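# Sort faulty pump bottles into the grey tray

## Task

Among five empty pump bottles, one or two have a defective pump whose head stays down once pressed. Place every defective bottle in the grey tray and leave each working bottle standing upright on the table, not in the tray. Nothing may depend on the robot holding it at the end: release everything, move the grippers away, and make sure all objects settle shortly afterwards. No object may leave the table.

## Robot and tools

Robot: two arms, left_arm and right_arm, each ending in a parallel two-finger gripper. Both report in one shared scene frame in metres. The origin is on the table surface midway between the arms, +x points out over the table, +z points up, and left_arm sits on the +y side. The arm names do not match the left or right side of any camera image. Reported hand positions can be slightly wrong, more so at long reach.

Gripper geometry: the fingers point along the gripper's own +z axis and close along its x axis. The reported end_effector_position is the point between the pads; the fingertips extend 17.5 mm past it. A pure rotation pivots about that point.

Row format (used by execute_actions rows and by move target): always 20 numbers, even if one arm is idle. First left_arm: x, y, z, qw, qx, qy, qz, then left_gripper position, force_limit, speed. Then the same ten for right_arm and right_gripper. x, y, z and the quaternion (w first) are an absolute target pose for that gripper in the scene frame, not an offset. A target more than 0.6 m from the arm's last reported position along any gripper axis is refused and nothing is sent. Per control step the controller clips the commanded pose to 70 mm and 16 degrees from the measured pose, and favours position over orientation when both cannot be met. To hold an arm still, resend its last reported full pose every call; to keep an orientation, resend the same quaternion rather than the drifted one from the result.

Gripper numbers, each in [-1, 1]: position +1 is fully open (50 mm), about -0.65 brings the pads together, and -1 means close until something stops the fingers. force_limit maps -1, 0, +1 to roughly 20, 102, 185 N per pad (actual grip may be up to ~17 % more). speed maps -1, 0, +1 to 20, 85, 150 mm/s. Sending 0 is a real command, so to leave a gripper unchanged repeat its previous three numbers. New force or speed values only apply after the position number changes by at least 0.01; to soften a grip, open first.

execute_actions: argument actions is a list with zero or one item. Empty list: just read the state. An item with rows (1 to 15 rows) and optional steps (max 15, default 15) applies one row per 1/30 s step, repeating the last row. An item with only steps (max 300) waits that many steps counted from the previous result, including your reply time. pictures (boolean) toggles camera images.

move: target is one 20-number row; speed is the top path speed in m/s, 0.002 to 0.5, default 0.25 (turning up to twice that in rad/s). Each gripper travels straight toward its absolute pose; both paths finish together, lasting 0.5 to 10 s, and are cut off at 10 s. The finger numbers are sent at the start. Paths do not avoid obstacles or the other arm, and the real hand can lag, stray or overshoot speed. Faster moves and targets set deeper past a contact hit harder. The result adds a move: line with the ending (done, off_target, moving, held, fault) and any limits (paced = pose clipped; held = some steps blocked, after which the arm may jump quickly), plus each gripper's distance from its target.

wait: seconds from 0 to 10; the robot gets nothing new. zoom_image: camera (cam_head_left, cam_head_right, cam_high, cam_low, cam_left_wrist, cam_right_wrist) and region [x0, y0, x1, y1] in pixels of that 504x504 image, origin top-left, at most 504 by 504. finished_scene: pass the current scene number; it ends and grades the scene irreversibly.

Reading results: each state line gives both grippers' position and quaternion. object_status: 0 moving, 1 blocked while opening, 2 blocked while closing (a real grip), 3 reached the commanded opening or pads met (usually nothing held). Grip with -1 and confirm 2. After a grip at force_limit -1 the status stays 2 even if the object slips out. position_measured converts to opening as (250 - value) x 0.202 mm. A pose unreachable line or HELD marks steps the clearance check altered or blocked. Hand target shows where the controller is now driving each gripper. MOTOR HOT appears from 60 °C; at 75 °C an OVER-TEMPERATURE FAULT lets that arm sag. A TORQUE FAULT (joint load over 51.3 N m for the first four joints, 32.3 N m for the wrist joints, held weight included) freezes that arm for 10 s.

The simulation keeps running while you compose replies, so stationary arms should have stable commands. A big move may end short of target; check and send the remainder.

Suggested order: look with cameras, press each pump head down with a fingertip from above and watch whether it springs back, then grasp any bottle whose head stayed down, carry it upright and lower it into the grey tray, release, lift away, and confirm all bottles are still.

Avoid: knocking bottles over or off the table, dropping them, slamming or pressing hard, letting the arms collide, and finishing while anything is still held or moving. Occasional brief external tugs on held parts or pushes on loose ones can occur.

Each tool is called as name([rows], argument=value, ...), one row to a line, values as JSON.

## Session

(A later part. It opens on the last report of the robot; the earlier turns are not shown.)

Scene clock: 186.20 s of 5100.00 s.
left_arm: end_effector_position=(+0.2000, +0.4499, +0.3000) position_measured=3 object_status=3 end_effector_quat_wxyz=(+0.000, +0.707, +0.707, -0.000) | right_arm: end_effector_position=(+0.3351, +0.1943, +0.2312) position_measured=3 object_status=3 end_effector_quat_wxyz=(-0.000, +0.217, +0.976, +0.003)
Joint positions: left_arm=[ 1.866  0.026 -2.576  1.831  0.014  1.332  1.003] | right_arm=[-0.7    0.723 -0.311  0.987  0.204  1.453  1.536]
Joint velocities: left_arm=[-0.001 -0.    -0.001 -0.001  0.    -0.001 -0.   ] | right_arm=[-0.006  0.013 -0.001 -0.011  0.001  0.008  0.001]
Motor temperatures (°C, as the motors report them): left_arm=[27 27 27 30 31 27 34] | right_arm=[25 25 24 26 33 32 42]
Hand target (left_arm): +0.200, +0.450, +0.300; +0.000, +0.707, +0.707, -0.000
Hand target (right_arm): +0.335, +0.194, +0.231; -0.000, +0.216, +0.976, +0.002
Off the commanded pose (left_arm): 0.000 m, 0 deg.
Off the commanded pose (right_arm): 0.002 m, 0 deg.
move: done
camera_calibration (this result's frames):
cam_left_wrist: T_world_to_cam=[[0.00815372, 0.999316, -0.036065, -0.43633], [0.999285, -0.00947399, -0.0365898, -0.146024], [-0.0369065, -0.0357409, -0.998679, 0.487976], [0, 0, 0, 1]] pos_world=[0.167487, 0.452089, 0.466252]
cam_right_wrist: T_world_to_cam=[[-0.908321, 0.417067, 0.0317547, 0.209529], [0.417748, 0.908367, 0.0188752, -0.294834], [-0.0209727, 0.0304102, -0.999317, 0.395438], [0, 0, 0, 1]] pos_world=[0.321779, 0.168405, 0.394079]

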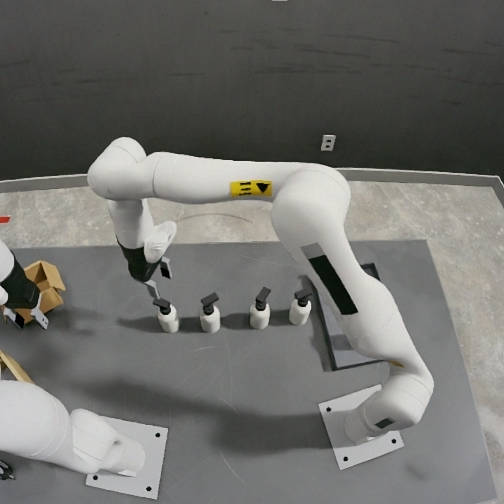

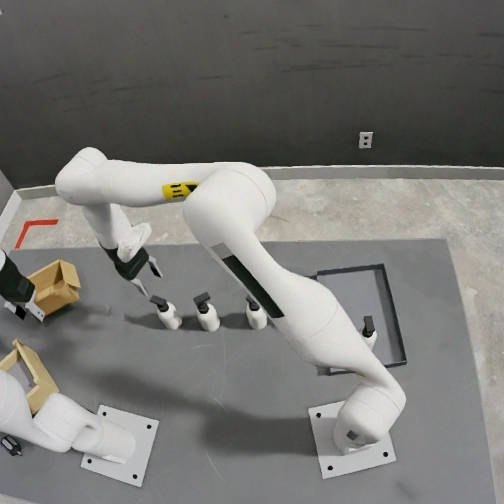

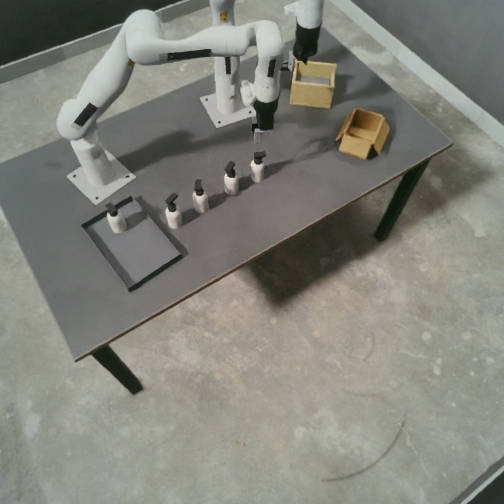

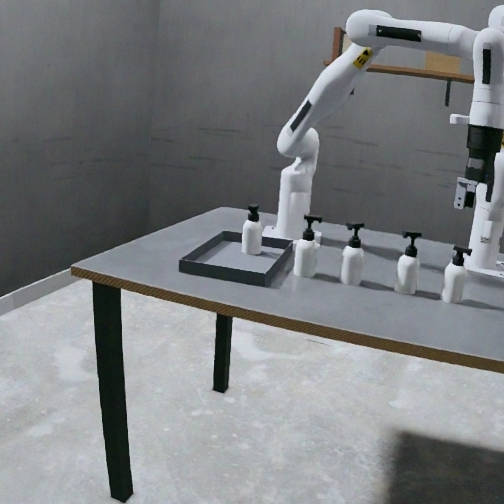

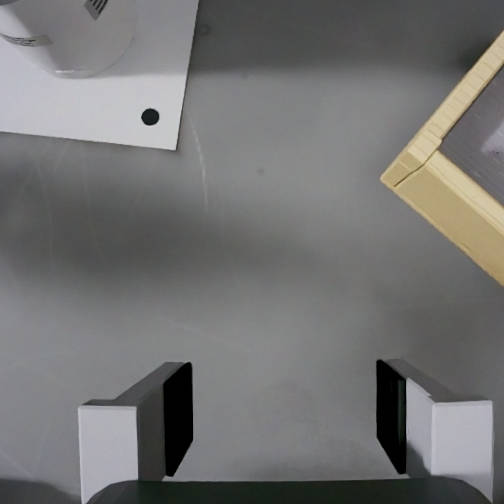

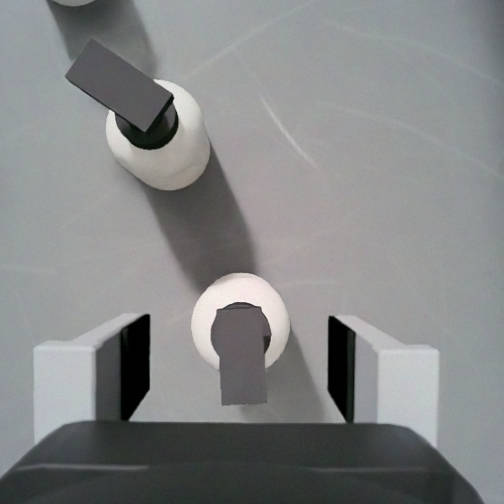

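move(target=[0.2,0.45,0.30,0,0.707,0.707,0,1,-0.3,0.3,0.338,0.199,0.16,0,0.216,0.976,0,1,-0.3,0.3], speed=0.12)

Scene clock: 191.67 s of 5100.00 s.
left_arm: end_effector_position=(+0.2000, +0.4500, +0.3000) position_measured=3 object_status=3 end_effector_quat_wxyz=(+0.000, +0.707, +0.707, +0.000) | right_arm: end_effector_position=(+0.3382, +0.1992, +0.1600) position_measured=3 object_status=3 end_effector_quat_wxyz=(+0.000, +0.216, +0.976, +0.000)
Joint positions: left_arm=[ 1.866  0.026 -2.577  1.831  0.014  1.332  1.003] | right_arm=[-0.696  0.787 -0.305  1.099  0.224  1.286  1.519]
Joint velocities: left_arm=[ 0.002  0.     0.001 -0.001  0.001  0.001  0.   ] | right_arm=[ 0.     0.002  0.     0.001  0.001 -0.002 -0.   ]
Motor temperatures (°C, as the motors report them): left_arm=[27 27 27 30 31 27 34] | right_arm=[25 25 24 26 33 32 42]
Hand target (left_arm): +0.200, +0.450, +0.300; +0.000, +0.707, +0.707, -0.000
Hand target (right_arm): +0.338, +0.199, +0.160; +0.000, +0.216, +0.976, -0.000
Off the commanded pose (left_arm): 0.000 m, 0 deg.
Off the commanded pose (right_arm): 0.000 m, 0 deg.
After step 90, 1.47 s passed at rest.
move: done
camera_calibration (this result's frames):
cam_left_wrist: T_world_to_cam=[[0.00807774, 0.99932, -0.0359815, -0.43642], [0.999287, -0.0093943, -0.0365724, -0.146026], [-0.0368855, -0.0356605, -0.998683, 0.487895], [0, 0, 0, 1]] pos_world=[0.167443, 0.452149, 0.466209]
cam_right_wrist: T_world_to_cam=[[-0.908925, 0.41584, 0.0305336, 0.213175], [0.416379, 0.909085, 0.0138616, -0.298125], [-0.0219934, 0.0253127, -0.999438, 0.325614], [0, 0, 0, 1]] pos_world=[0.325054, 0.174132, 0.323054]

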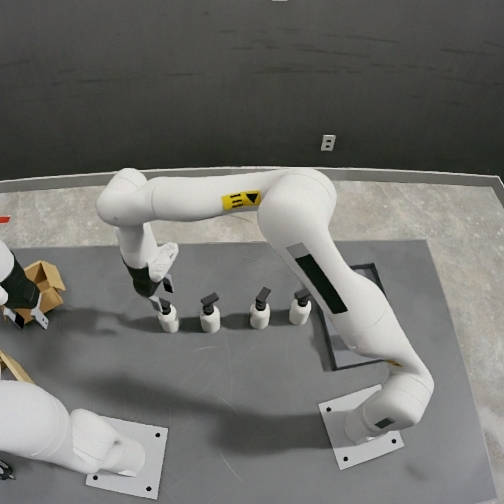

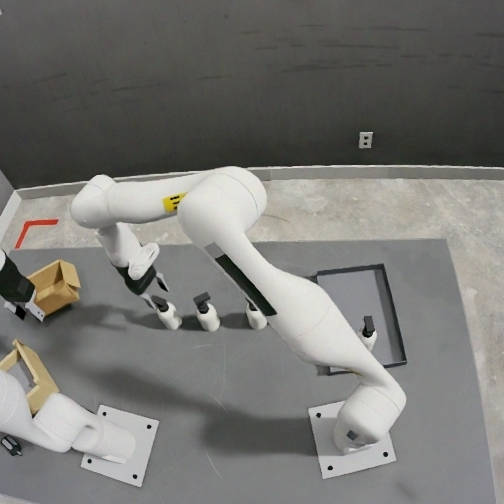

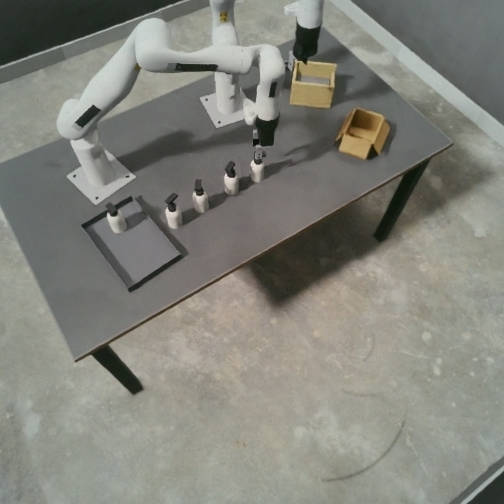

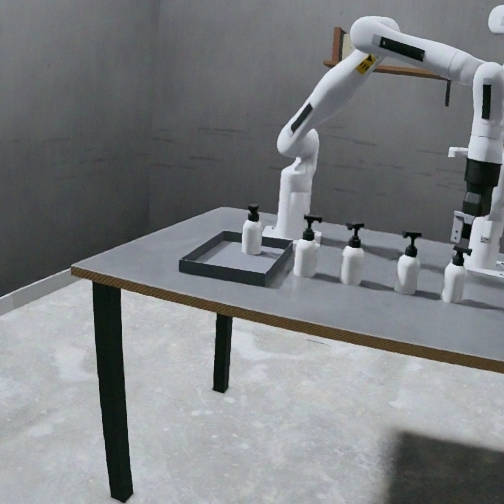

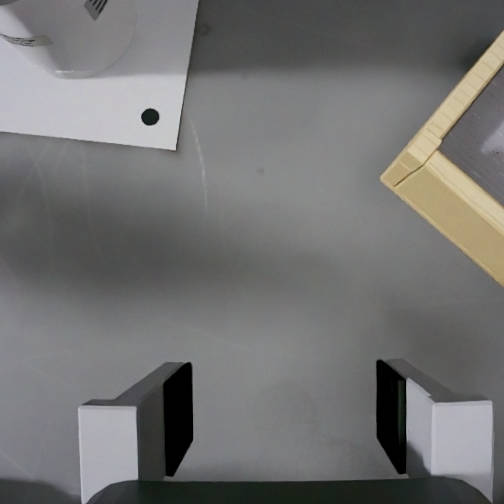

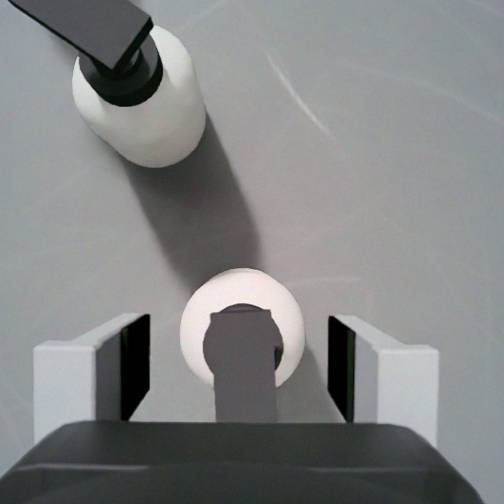

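move(target=[0.2,0.45,0.30,0,0.707,0.707,0,1,-0.3,0.3,0.3395,0.202,0.110,0,0.216,0.976,0,1,-0.3,0.3], speed=0.06)

execute_actions([
  {"rows":[[0.2,0.45,0.30,0,0.707,0.707,0,1,-0.3,0.3,0.3395,0.202,0.110,0,0.216,0.976,0,-1,-0.3,0.3]],"steps":15},
])

Scene clock: 197.73 s of 5100.00 s.
left_arm: end_effector_position=(+0.2000, +0.4500, +0.3000) position_measured=3 object_status=3 end_effector_quat_wxyz=(+0.000, +0.707, +0.707, +0.000) | right_arm: end_effector_position=(+0.3396, +0.2021, +0.1101) position_measured=3 object_status=3 end_effector_quat_wxyz=(+0.000, +0.216, +0.976, +0.000)
Joint positions: left_arm=[ 1.866  0.026 -2.577  1.831  0.014  1.332  1.003] | right_arm=[-0.697  0.841 -0.298  1.159  0.24   1.174  1.505]
Joint velocities: left_arm=[ 0.     0.    -0.     0.001 -0.     0.    -0.   ] | right_arm=[-0.     0.001  0.     0.001  0.    -0.001 -0.001]
Motor temperatures (°C, as the motors report them): left_arm=[27 27 27 30 31 27 34] | right_arm=[25 26 24 26 33 32 42]
Hand target (left_arm): +0.200, +0.450, +0.300; -0.000, +0.707, +0.707, -0.000
Hand target (right_arm): +0.340, +0.202, +0.110; +0.000, +0.216, +0.976, -0.000
Off the commanded pose (left_arm): 0.000 m, 0 deg.
Off the commanded pose (right_arm): 0.000 m, 0 deg.
After step 90, 1.90 s passed at rest.
move: done
camera_calibration (this result's frames):
cam_left_wrist: T_world_to_cam=[[0.00807727, 0.99932, -0.0359808, -0.43642], [0.999287, -0.00939379, -0.0365721, -0.146026], [-0.0368852, -0.0356597, -0.998683, 0.487894], [0, 0, 0, 1]] pos_world=[0.167443, 0.45215, 0.466209]
cam_right_wrist: T_world_to_cam=[[-0.90887, 0.415956, 0.0305832, 0.214751], [0.416497, 0.909031, 0.0138778, -0.300722], [-0.0220285, 0.0253509, -0.999436, 0.275616], [0, 0, 0, 1]] pos_world=[0.326502, 0.177052, 0.273066]

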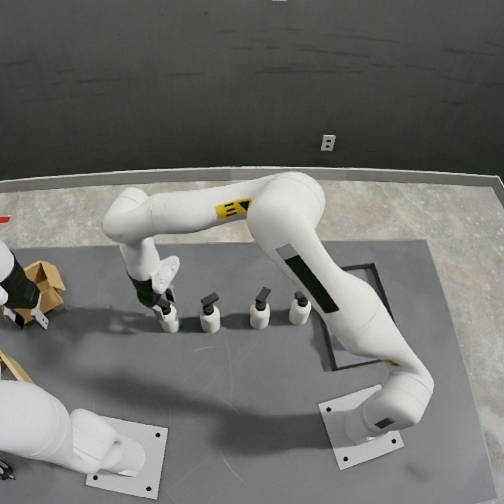

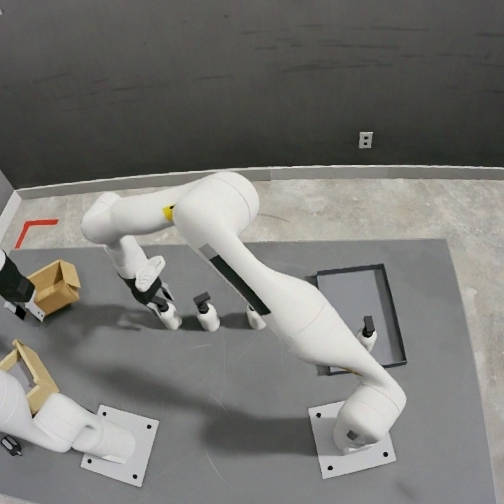

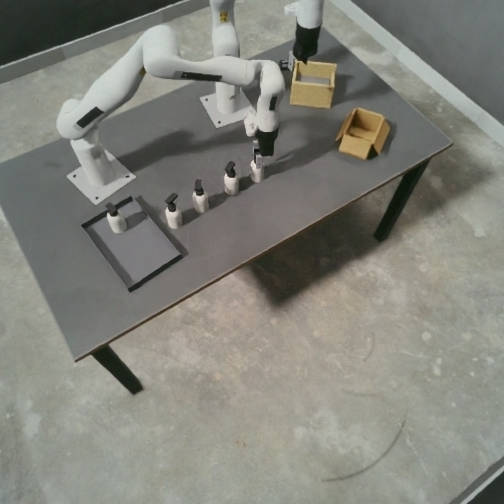

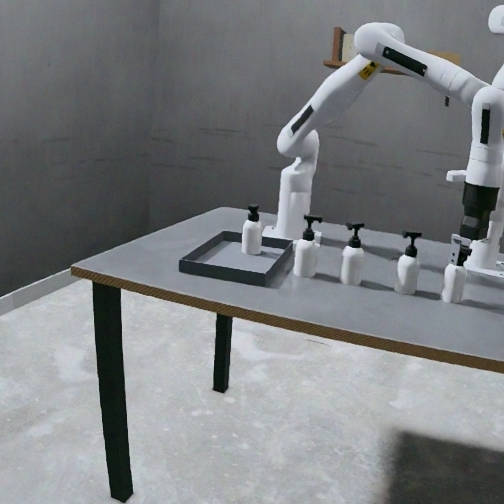

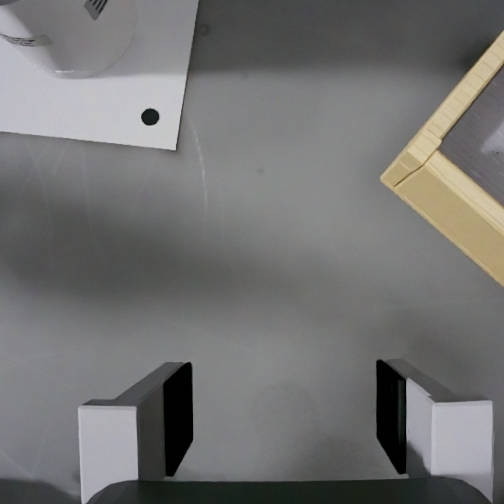

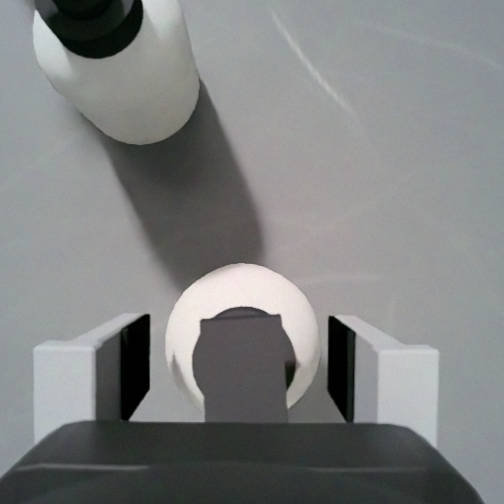

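Scene clock: 198.23 s of 5100.00 s.
left_arm: end_effector_position=(+0.2000, +0.4500, +0.3000) position_measured=3 object_status=3 end_effector_quat_wxyz=(+0.000, +0.707, +0.707, +0.000) | right_arm: end_effector_position=(+0.3395, +0.2020, +0.1100) position_measured=124 object_status=2 end_effector_quat_wxyz=(-0.000, +0.216, +0.976, +0.000)
Joint positions: left_arm=[ 1.866  0.026 -2.577  1.831  0.014  1.332  1.003] | right_arm=[-0.697  0.841 -0.298  1.16   0.239  1.174  1.505]
Joint velocities: left_arm=[ 0.    -0.001  0.    -0.     0.    -0.    -0.   ] | right_arm=[ 0.    -0.001 -0.001  0.     0.    -0.001  0.   ]
Motor temperatures (°C, as the motors report them): left_arm=[27 27 27 30 31 27 34] | right_arm=[25 26 24 26 33 32 42]
Hand target (left_arm): +0.200, +0.450, +0.300; +0.000, +0.707, +0.707, -0.000
Hand target (right_arm): +0.340, +0.202, +0.110; -0.000, +0.216, +0.976, +0.000
Off the commanded pose (left_arm): 0.000 m, 0 deg.
Off the commanded pose (right_arm): 0.000 m, 0 deg.
Steps of this call (steps 1 to 15: all 15 steps of this action). Readings (end_effector_position | what the end effector reports):
1: left_arm (+0.2000, +0.4500, +0.3000) | right_arm (+0.3396, +0.2021, +0.1100) | left_arm position_measured=3 object_status=3 | right_arm position_measured=16 object_status=0
2: left_arm (+0.2000, +0.4500, +0.3000) | right_arm (+0.3396, +0.2021, +0.1100) | left_arm position_measured=3 object_status=3 | right_arm position_measured=33 object_status=0
4: left_arm (+0.2000, +0.4500, +0.3000) | right_arm (+0.3395, +0.2020, +0.1100) | left_arm position_measured=3 object_status=3 | right_arm position_measured=68 object_status=0
8: left_arm (+0.2000, +0.4500, +0.3000) | right_arm (+0.3395, +0.2020, +0.1100) | left_arm position_measured=3 object_status=3 | right_arm position_measured=124 object_status=0
15: the state above
camera_calibration (this result's frames):
cam_left_wrist: T_world_to_cam=[[0.00807727, 0.99932, -0.035981, -0.43642], [0.999287, -0.00939381, -0.0365723, -0.146026], [-0.0368854, -0.0356599, -0.998683, 0.487894], [0, 0, 0, 1]] pos_world=[0.167443, 0.45215, 0.466209]
cam_right_wrist: T_world_to_cam=[[-0.90877, 0.416171, 0.0306523, 0.214608], [0.416712, 0.908934, 0.0138118, -0.300584], [-0.0221129, 0.0253249, -0.999435, 0.275592], [0, 0, 0, 1]] pos_world=[0.32638, 0.176918, 0.273009]

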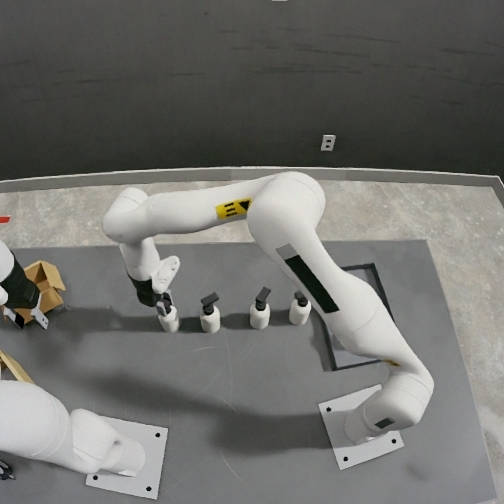

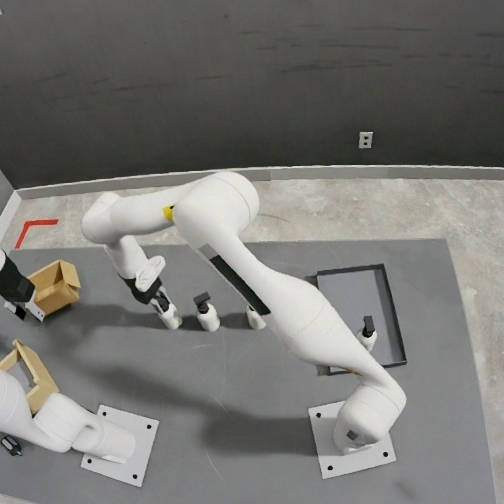

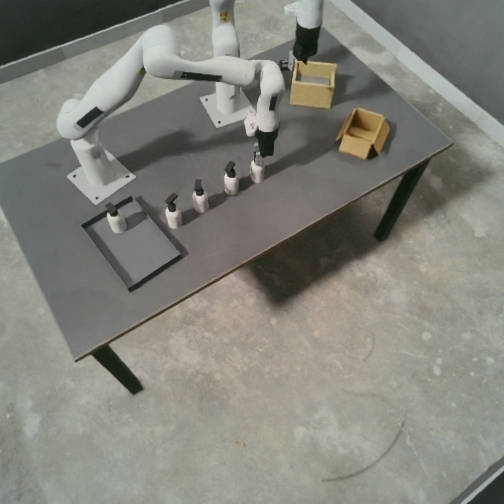

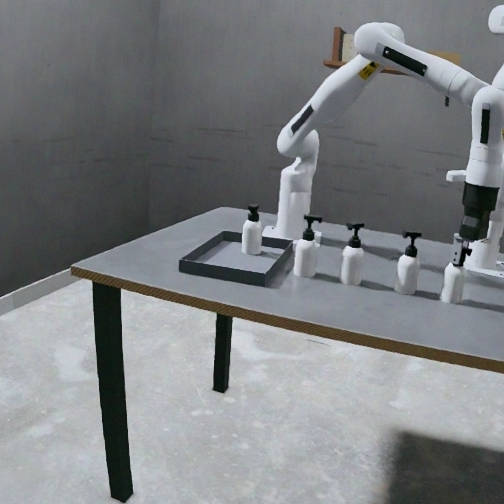

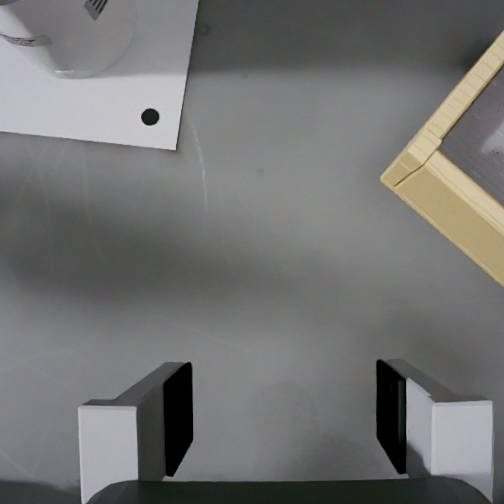

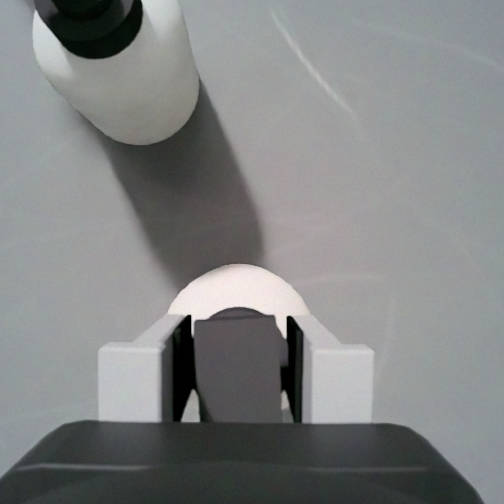

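move(target=[0.2,0.45,0.30,0,0.707,0.707,0,1,-0.3,0.3,0.335,0.19,0.28,0,0.216,0.976,0,-1,-0.3,0.3], speed=0.2)

move(target=[0.2,0.45,0.30,0,0.707,0.707,0,1,-0.3,0.3,0.385,-0.31,0.285,0,0.707,0.707,0,-1,-0.3,0.3], speed=0.3)

move(target=[0.2,0.45,0.30,0,0.707,0.707,0,1,-0.3,0.3,0.385,-0.31,0.128,0,0.707,0.707,0,-1,-0.3,0.3], speed=0.2)

move(target=[0.2,0.45,0.30,0,0.707,0.707,0,1,-0.3,0.3,0.385,-0.31,0.116,0,0.707,0.707,0,-1,-0.3,0.3], speed=0.03)

Scene clock: 210.67 s of 5100.00 s.
left_arm: end_effector_position=(+0.2000, +0.4500, +0.3000) position_measured=3 object_status=3 end_effector_quat_wxyz=(+0.000, +0.707, +0.707, +0.000) | right_arm: end_effector_position=(+0.3346, +0.1894, +0.2802) position_measured=124 object_status=2 end_effector_quat_wxyz=(+0.000, +0.217, +0.976, +0.000)
Joint positions: left_arm=[ 1.866  0.026 -2.577  1.831  0.014  1.332  1.003] | right_arm=[-0.71   0.704 -0.308  0.864  0.198  1.596  1.553]
Joint velocities: left_arm=[ 0.     0.    -0.002  0.     0.    -0.     0.001] | right_arm=[-0.002  0.004  0.    -0.006  0.001  0.005  0.   ]
Motor temperatures (°C, as the motors report them): left_arm=[27 27 27 31 31 27 34] | right_arm=[25 26 24 26 33 32 42]
Hand target (left_arm): +0.200, +0.450, +0.300; -0.000, +0.707, +0.707, -0.000
Hand target (right_arm): +0.335, +0.189, +0.280; -0.000, +0.217, +0.976, +0.000
Off the commanded pose (left_arm): 0.000 m, 0 deg.
Off the commanded pose (right_arm): 0.001 m, 0 deg.
After step 90, 8.13 s passed at rest.
move: done
camera_calibration (this result's frames):
cam_left_wrist: T_world_to_cam=[[0.00807749, 0.99932, -0.0359808, -0.43642], [0.999287, -0.00939402, -0.0365723, -0.146026], [-0.0368854, -0.0356598, -0.998683, 0.487894], [0, 0, 0, 1]] pos_world=[0.167443, 0.45215, 0.466209]
cam_right_wrist: T_world_to_cam=[[-0.908335, 0.417114, 0.0307104, 0.20988], [0.417665, 0.908491, 0.0141823, -0.289762], [-0.0219844, 0.025709, -0.999428, 0.445813], [0, 0, 0, 1]] pos_world=[0.321466, 0.164241, 0.443221]

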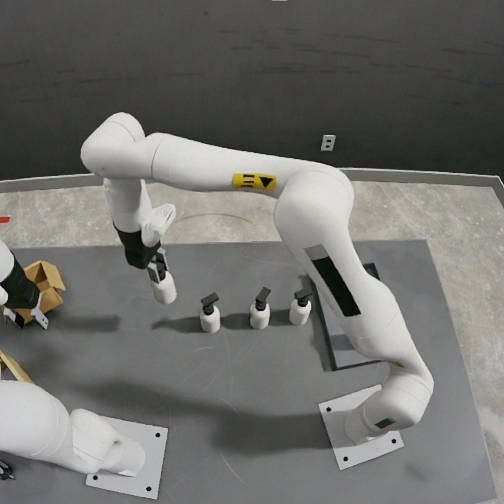

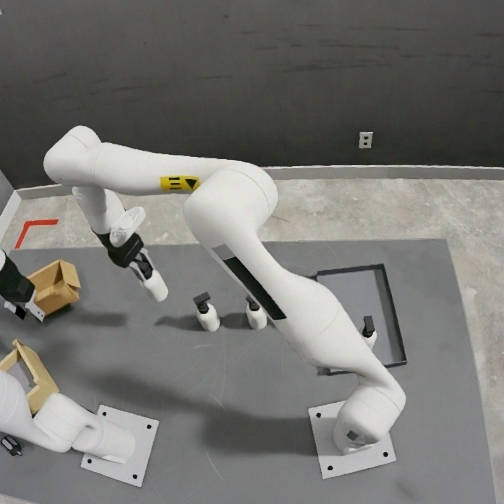

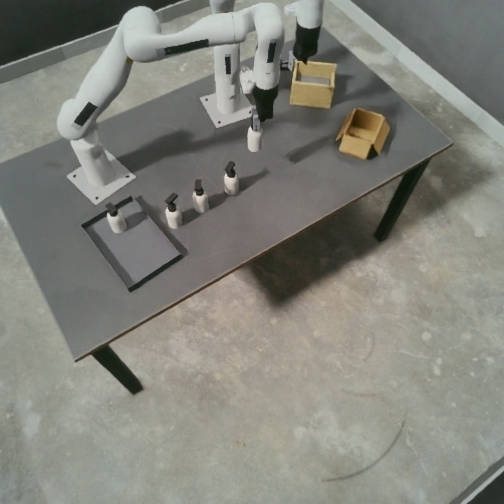

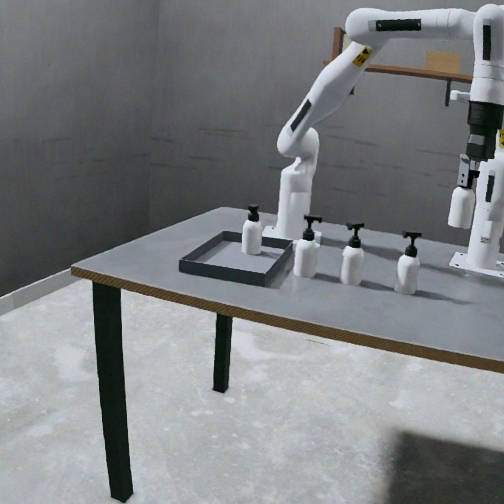

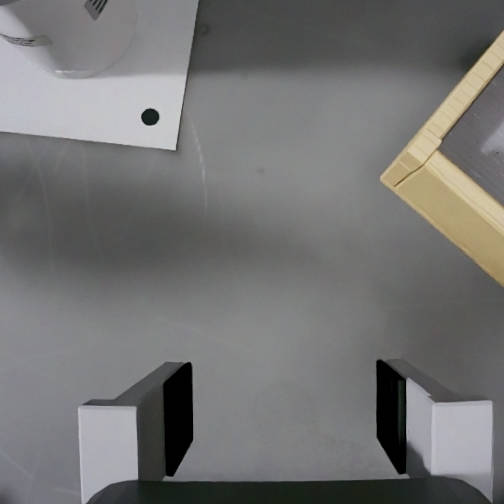

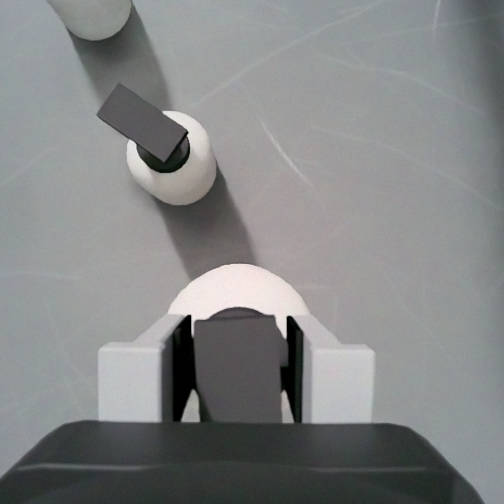

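Scene clock: 213.07 s of 5100.00 s.
left_arm: end_effector_position=(+0.2000, +0.4500, +0.3000) position_measured=3 object_status=3 end_effector_quat_wxyz=(+0.000, +0.707, +0.707, +0.000) | right_arm: end_effector_position=(+0.3861, -0.3108, +0.2848) position_measured=124 object_status=2 end_effector_quat_wxyz=(+0.002, +0.707, +0.708, -0.002)
Joint positions: left_arm=[ 1.866  0.026 -2.577  1.831  0.014  1.332  1.003] | right_arm=[ 0.125  0.184  0.118  1.656 -0.017  1.303  1.609]
Joint velocities: left_arm=[ 0.     0.    -0.001 -0.001 -0.    -0.    -0.   ] | right_arm=[ 0.005  0.003  0.006 -0.    -0.002  0.     0.003]
Motor temperatures (°C, as the motors report them): left_arm=[27 27 27 31 31 27 34] | right_arm=[25 26 24 26 33 32 42]
Hand target (left_arm): +0.200, +0.450, +0.300; -0.000, +0.707, +0.707, -0.000
Hand target (right_arm): +0.386, -0.311, +0.285; +0.002, +0.707, +0.707, -0.002
Off the commanded pose (left_arm): 0.000 m, 0 deg.
Off the commanded pose (right_arm): 0.001 m, 0 deg.
move: done
camera_calibration (this result's frames):
cam_left_wrist: T_world_to_cam=[[0.00807745, 0.99932, -0.035981, -0.43642], [0.999287, -0.00939398, -0.0365723, -0.146026], [-0.0368854, -0.0356599, -0.998683, 0.487895], [0, 0, 0, 1]] pos_world=[0.167443, 0.45215, 0.466209]
cam_right_wrist: T_world_to_cam=[[-0.00782968, 0.999633, 0.0259398, 0.299876], [0.999876, 0.00747173, 0.0138677, -0.361664], [0.0136688, 0.0260451, -0.999567, 0.450728], [0, 0, 0, 1]] pos_world=[0.357806, -0.308803, 0.44777]

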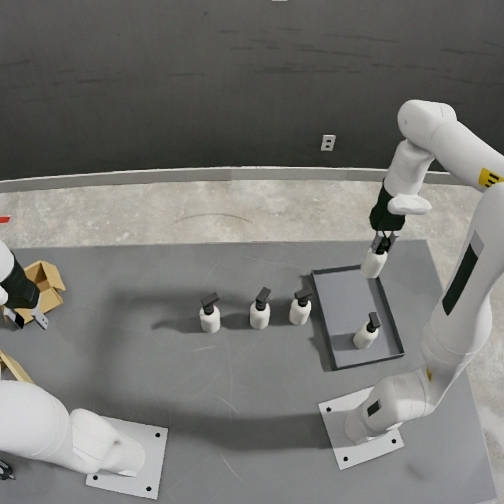

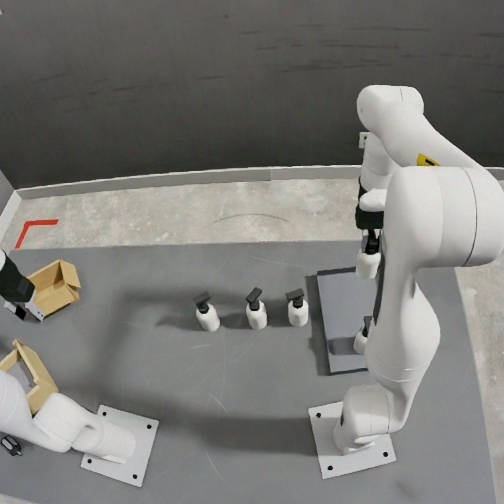

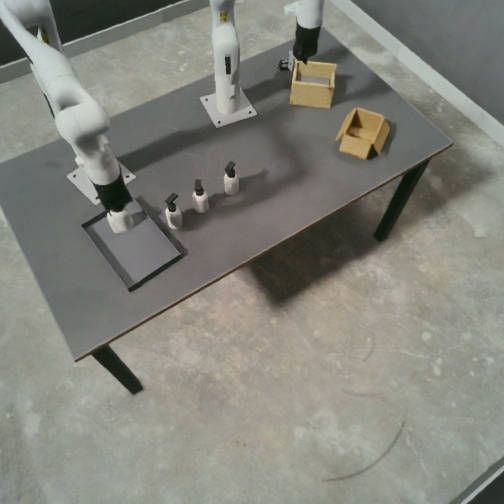

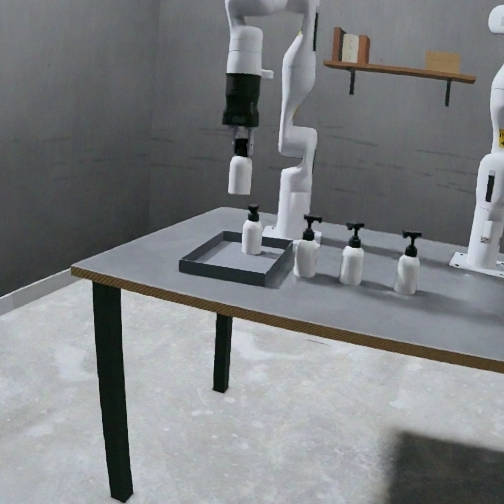

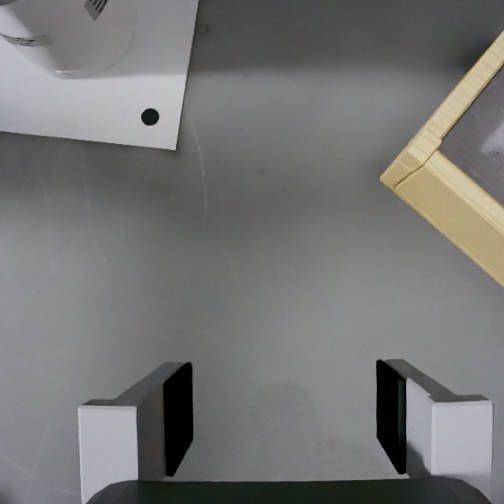

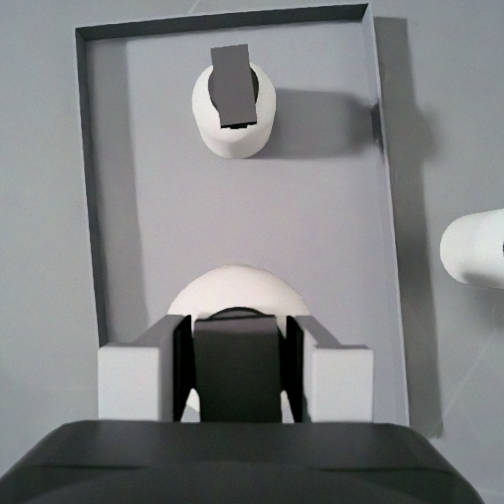

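Scene clock: 214.33 s of 5100.00 s.
left_arm: end_effector_position=(+0.2000, +0.4500, +0.3000) position_measured=3 object_status=3 end_effector_quat_wxyz=(+0.000, +0.707, +0.707, +0.000) | right_arm: end_effector_position=(+0.3858, -0.3099, +0.1280) position_measured=124 object_status=2 end_effector_quat_wxyz=(+0.000, +0.707, +0.707, +0.000)
Joint positions: left_arm=[ 1.866  0.026 -2.577  1.831  0.014  1.332  1.003] | right_arm=[ 0.146  0.374  0.101  1.966 -0.051  0.804  1.64 ]
Joint velocities: left_arm=[ 0.001  0.    -0.    -0.    -0.001 -0.    -0.   ] | right_arm=[ 0.001  0.005  0.001  0.001  0.    -0.002  0.   ]
Motor temperatures (°C, as the motors report them): left_arm=[27 27 27 31 31 27 34] | right_arm=[25 26 24 26 33 32 42]
Hand target (left_arm): +0.200, +0.450, +0.300; -0.000, +0.707, +0.707, -0.000
Hand target (right_arm): +0.386, -0.310, +0.128; -0.000, +0.707, +0.707, +0.000
Off the commanded pose (left_arm): 0.000 m, 0 deg.
Off the commanded pose (right_arm): 0.001 m, 0 deg.
move: done
camera_calibration (this result's frames):
cam_left_wrist: T_world_to_cam=[[0.0080774, 0.99932, -0.0359807, -0.43642], [0.999287, -0.00939392, -0.0365721, -0.146026], [-0.0368852, -0.0356596, -0.998683, 0.487894], [0, 0, 0, 1]] pos_world=[0.167443, 0.45215, 0.466209]
cam_right_wrist: T_world_to_cam=[[-0.00722375, 0.999498, 0.0308411, 0.302079], [0.999876, 0.00678747, 0.0142276, -0.359407], [0.0140111, 0.03094, -0.999423, 0.295348], [0, 0, 0, 1]] pos_world=[0.357406, -0.308626, 0.290975]

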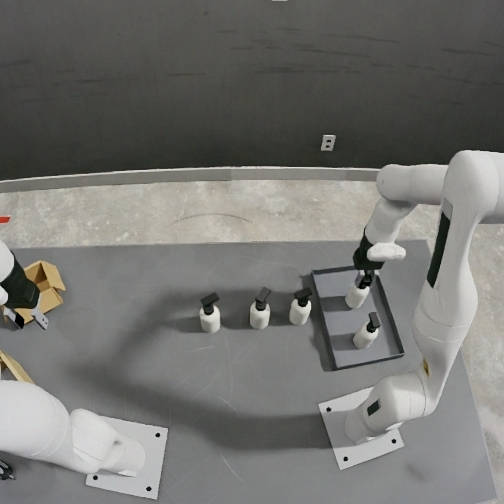

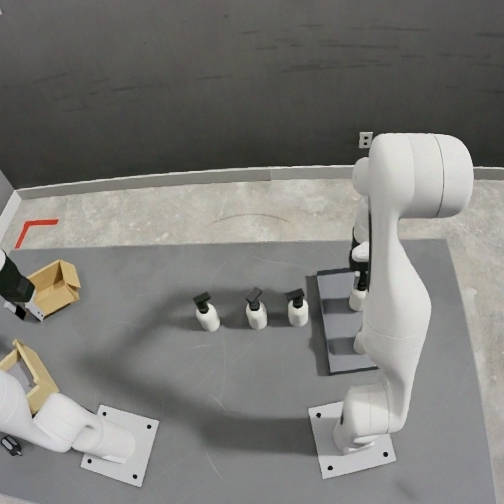

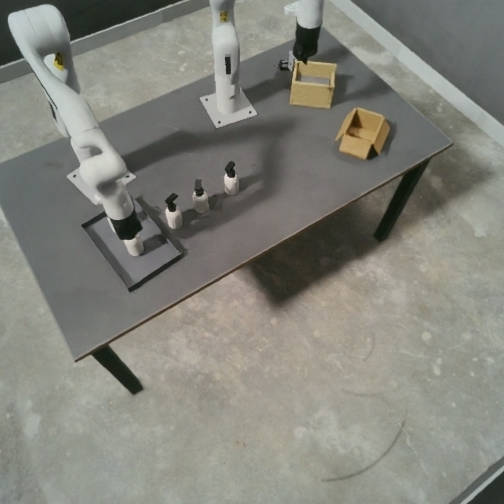

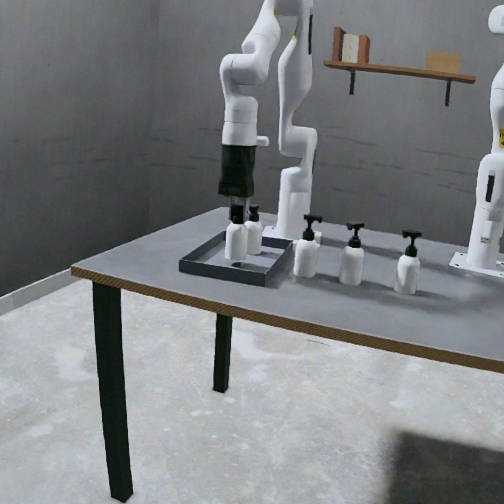

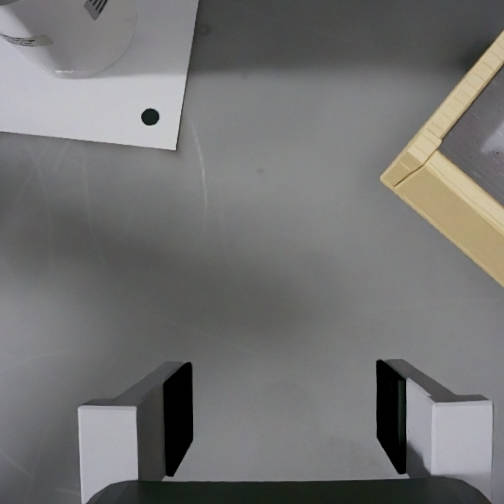

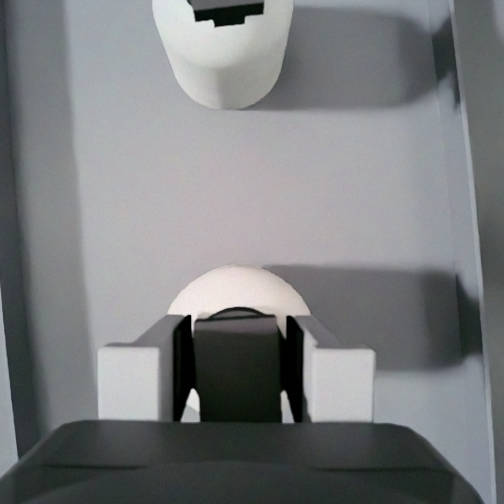

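Scene clock: 215.07 s of 5100.00 s.
left_arm: end_effector_position=(+0.2000, +0.4500, +0.3000) position_measured=3 object_status=3 end_effector_quat_wxyz=(+0.000, +0.707, +0.707, +0.000) | right_arm: end_effector_position=(+0.3851, -0.3100, +0.1161) position_measured=124 object_status=2 end_effector_quat_wxyz=(+0.000, +0.707, +0.707, +0.000)
Joint positions: left_arm=[ 1.866  0.026 -2.577  1.831  0.014  1.332  1.003] | right_arm=[ 0.149  0.395  0.099  1.984 -0.055  0.765  1.642]
Joint velocities: left_arm=[-0.001  0.    -0.001  0.    -0.    -0.001  0.   ] | right_arm=[ 0.     0.003 -0.     0.002 -0.    -0.003 -0.   ]
Motor temperatures (°C, as the motors report them): left_arm=[27 27 27 31 31 27 34] | right_arm=[25 26 24 26 33 32 42]
Hand target (left_arm): +0.200, +0.450, +0.300; +0.000, +0.707, +0.707, -0.000
Hand target (right_arm): +0.385, -0.310, +0.116; -0.000, +0.707, +0.707, +0.000
Off the commanded pose (left_arm): 0.000 m, 0 deg.
Off the commanded pose (right_arm): 0.000 m, 0 deg.
move: done
camera_calibration (this result's frames):
cam_left_wrist: T_world_to_cam=[[0.00807761, 0.99932, -0.0359811, -0.43642], [0.999287, -0.00939415, -0.0365724, -0.146026], [-0.0368855, -0.03566, -0.998683, 0.487895], [0, 0, 0, 1]] pos_world=[0.167443, 0.45215, 0.466209]
cam_right_wrist: T_world_to_cam=[[-0.00627188, 0.99951, 0.0306709, 0.302202], [0.999885, 0.00584433, 0.0140095, -0.358843], [0.0138234, 0.0307552, -0.999431, 0.283514], [0, 0, 0, 1]] pos_world=[0.356778, -0.308676, 0.279111]

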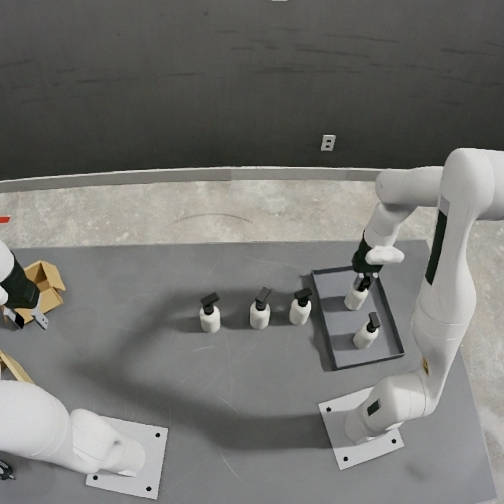

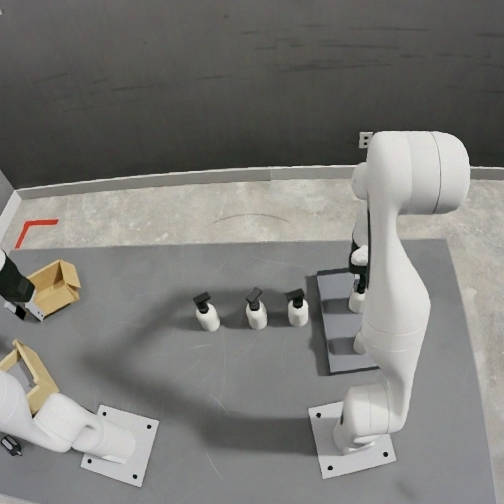

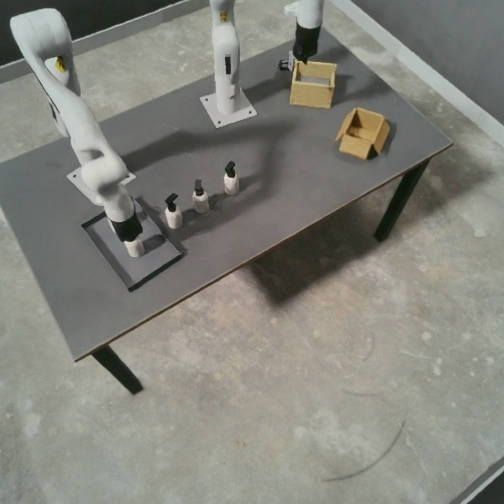

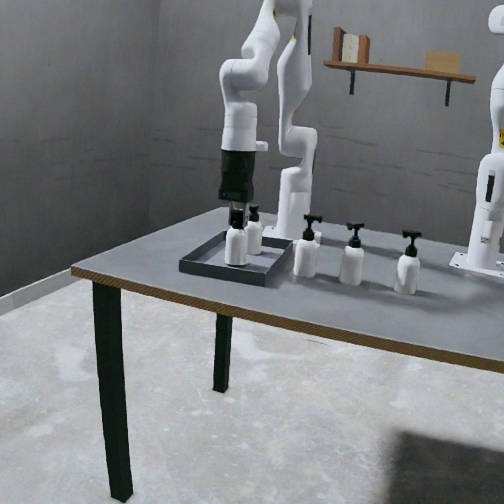

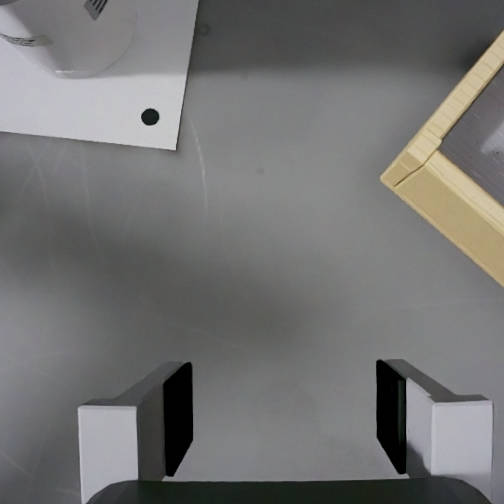

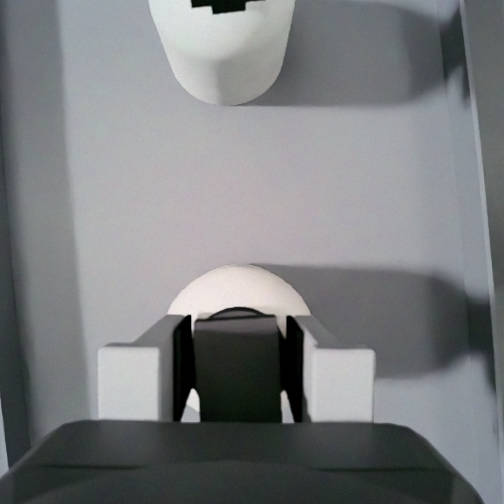

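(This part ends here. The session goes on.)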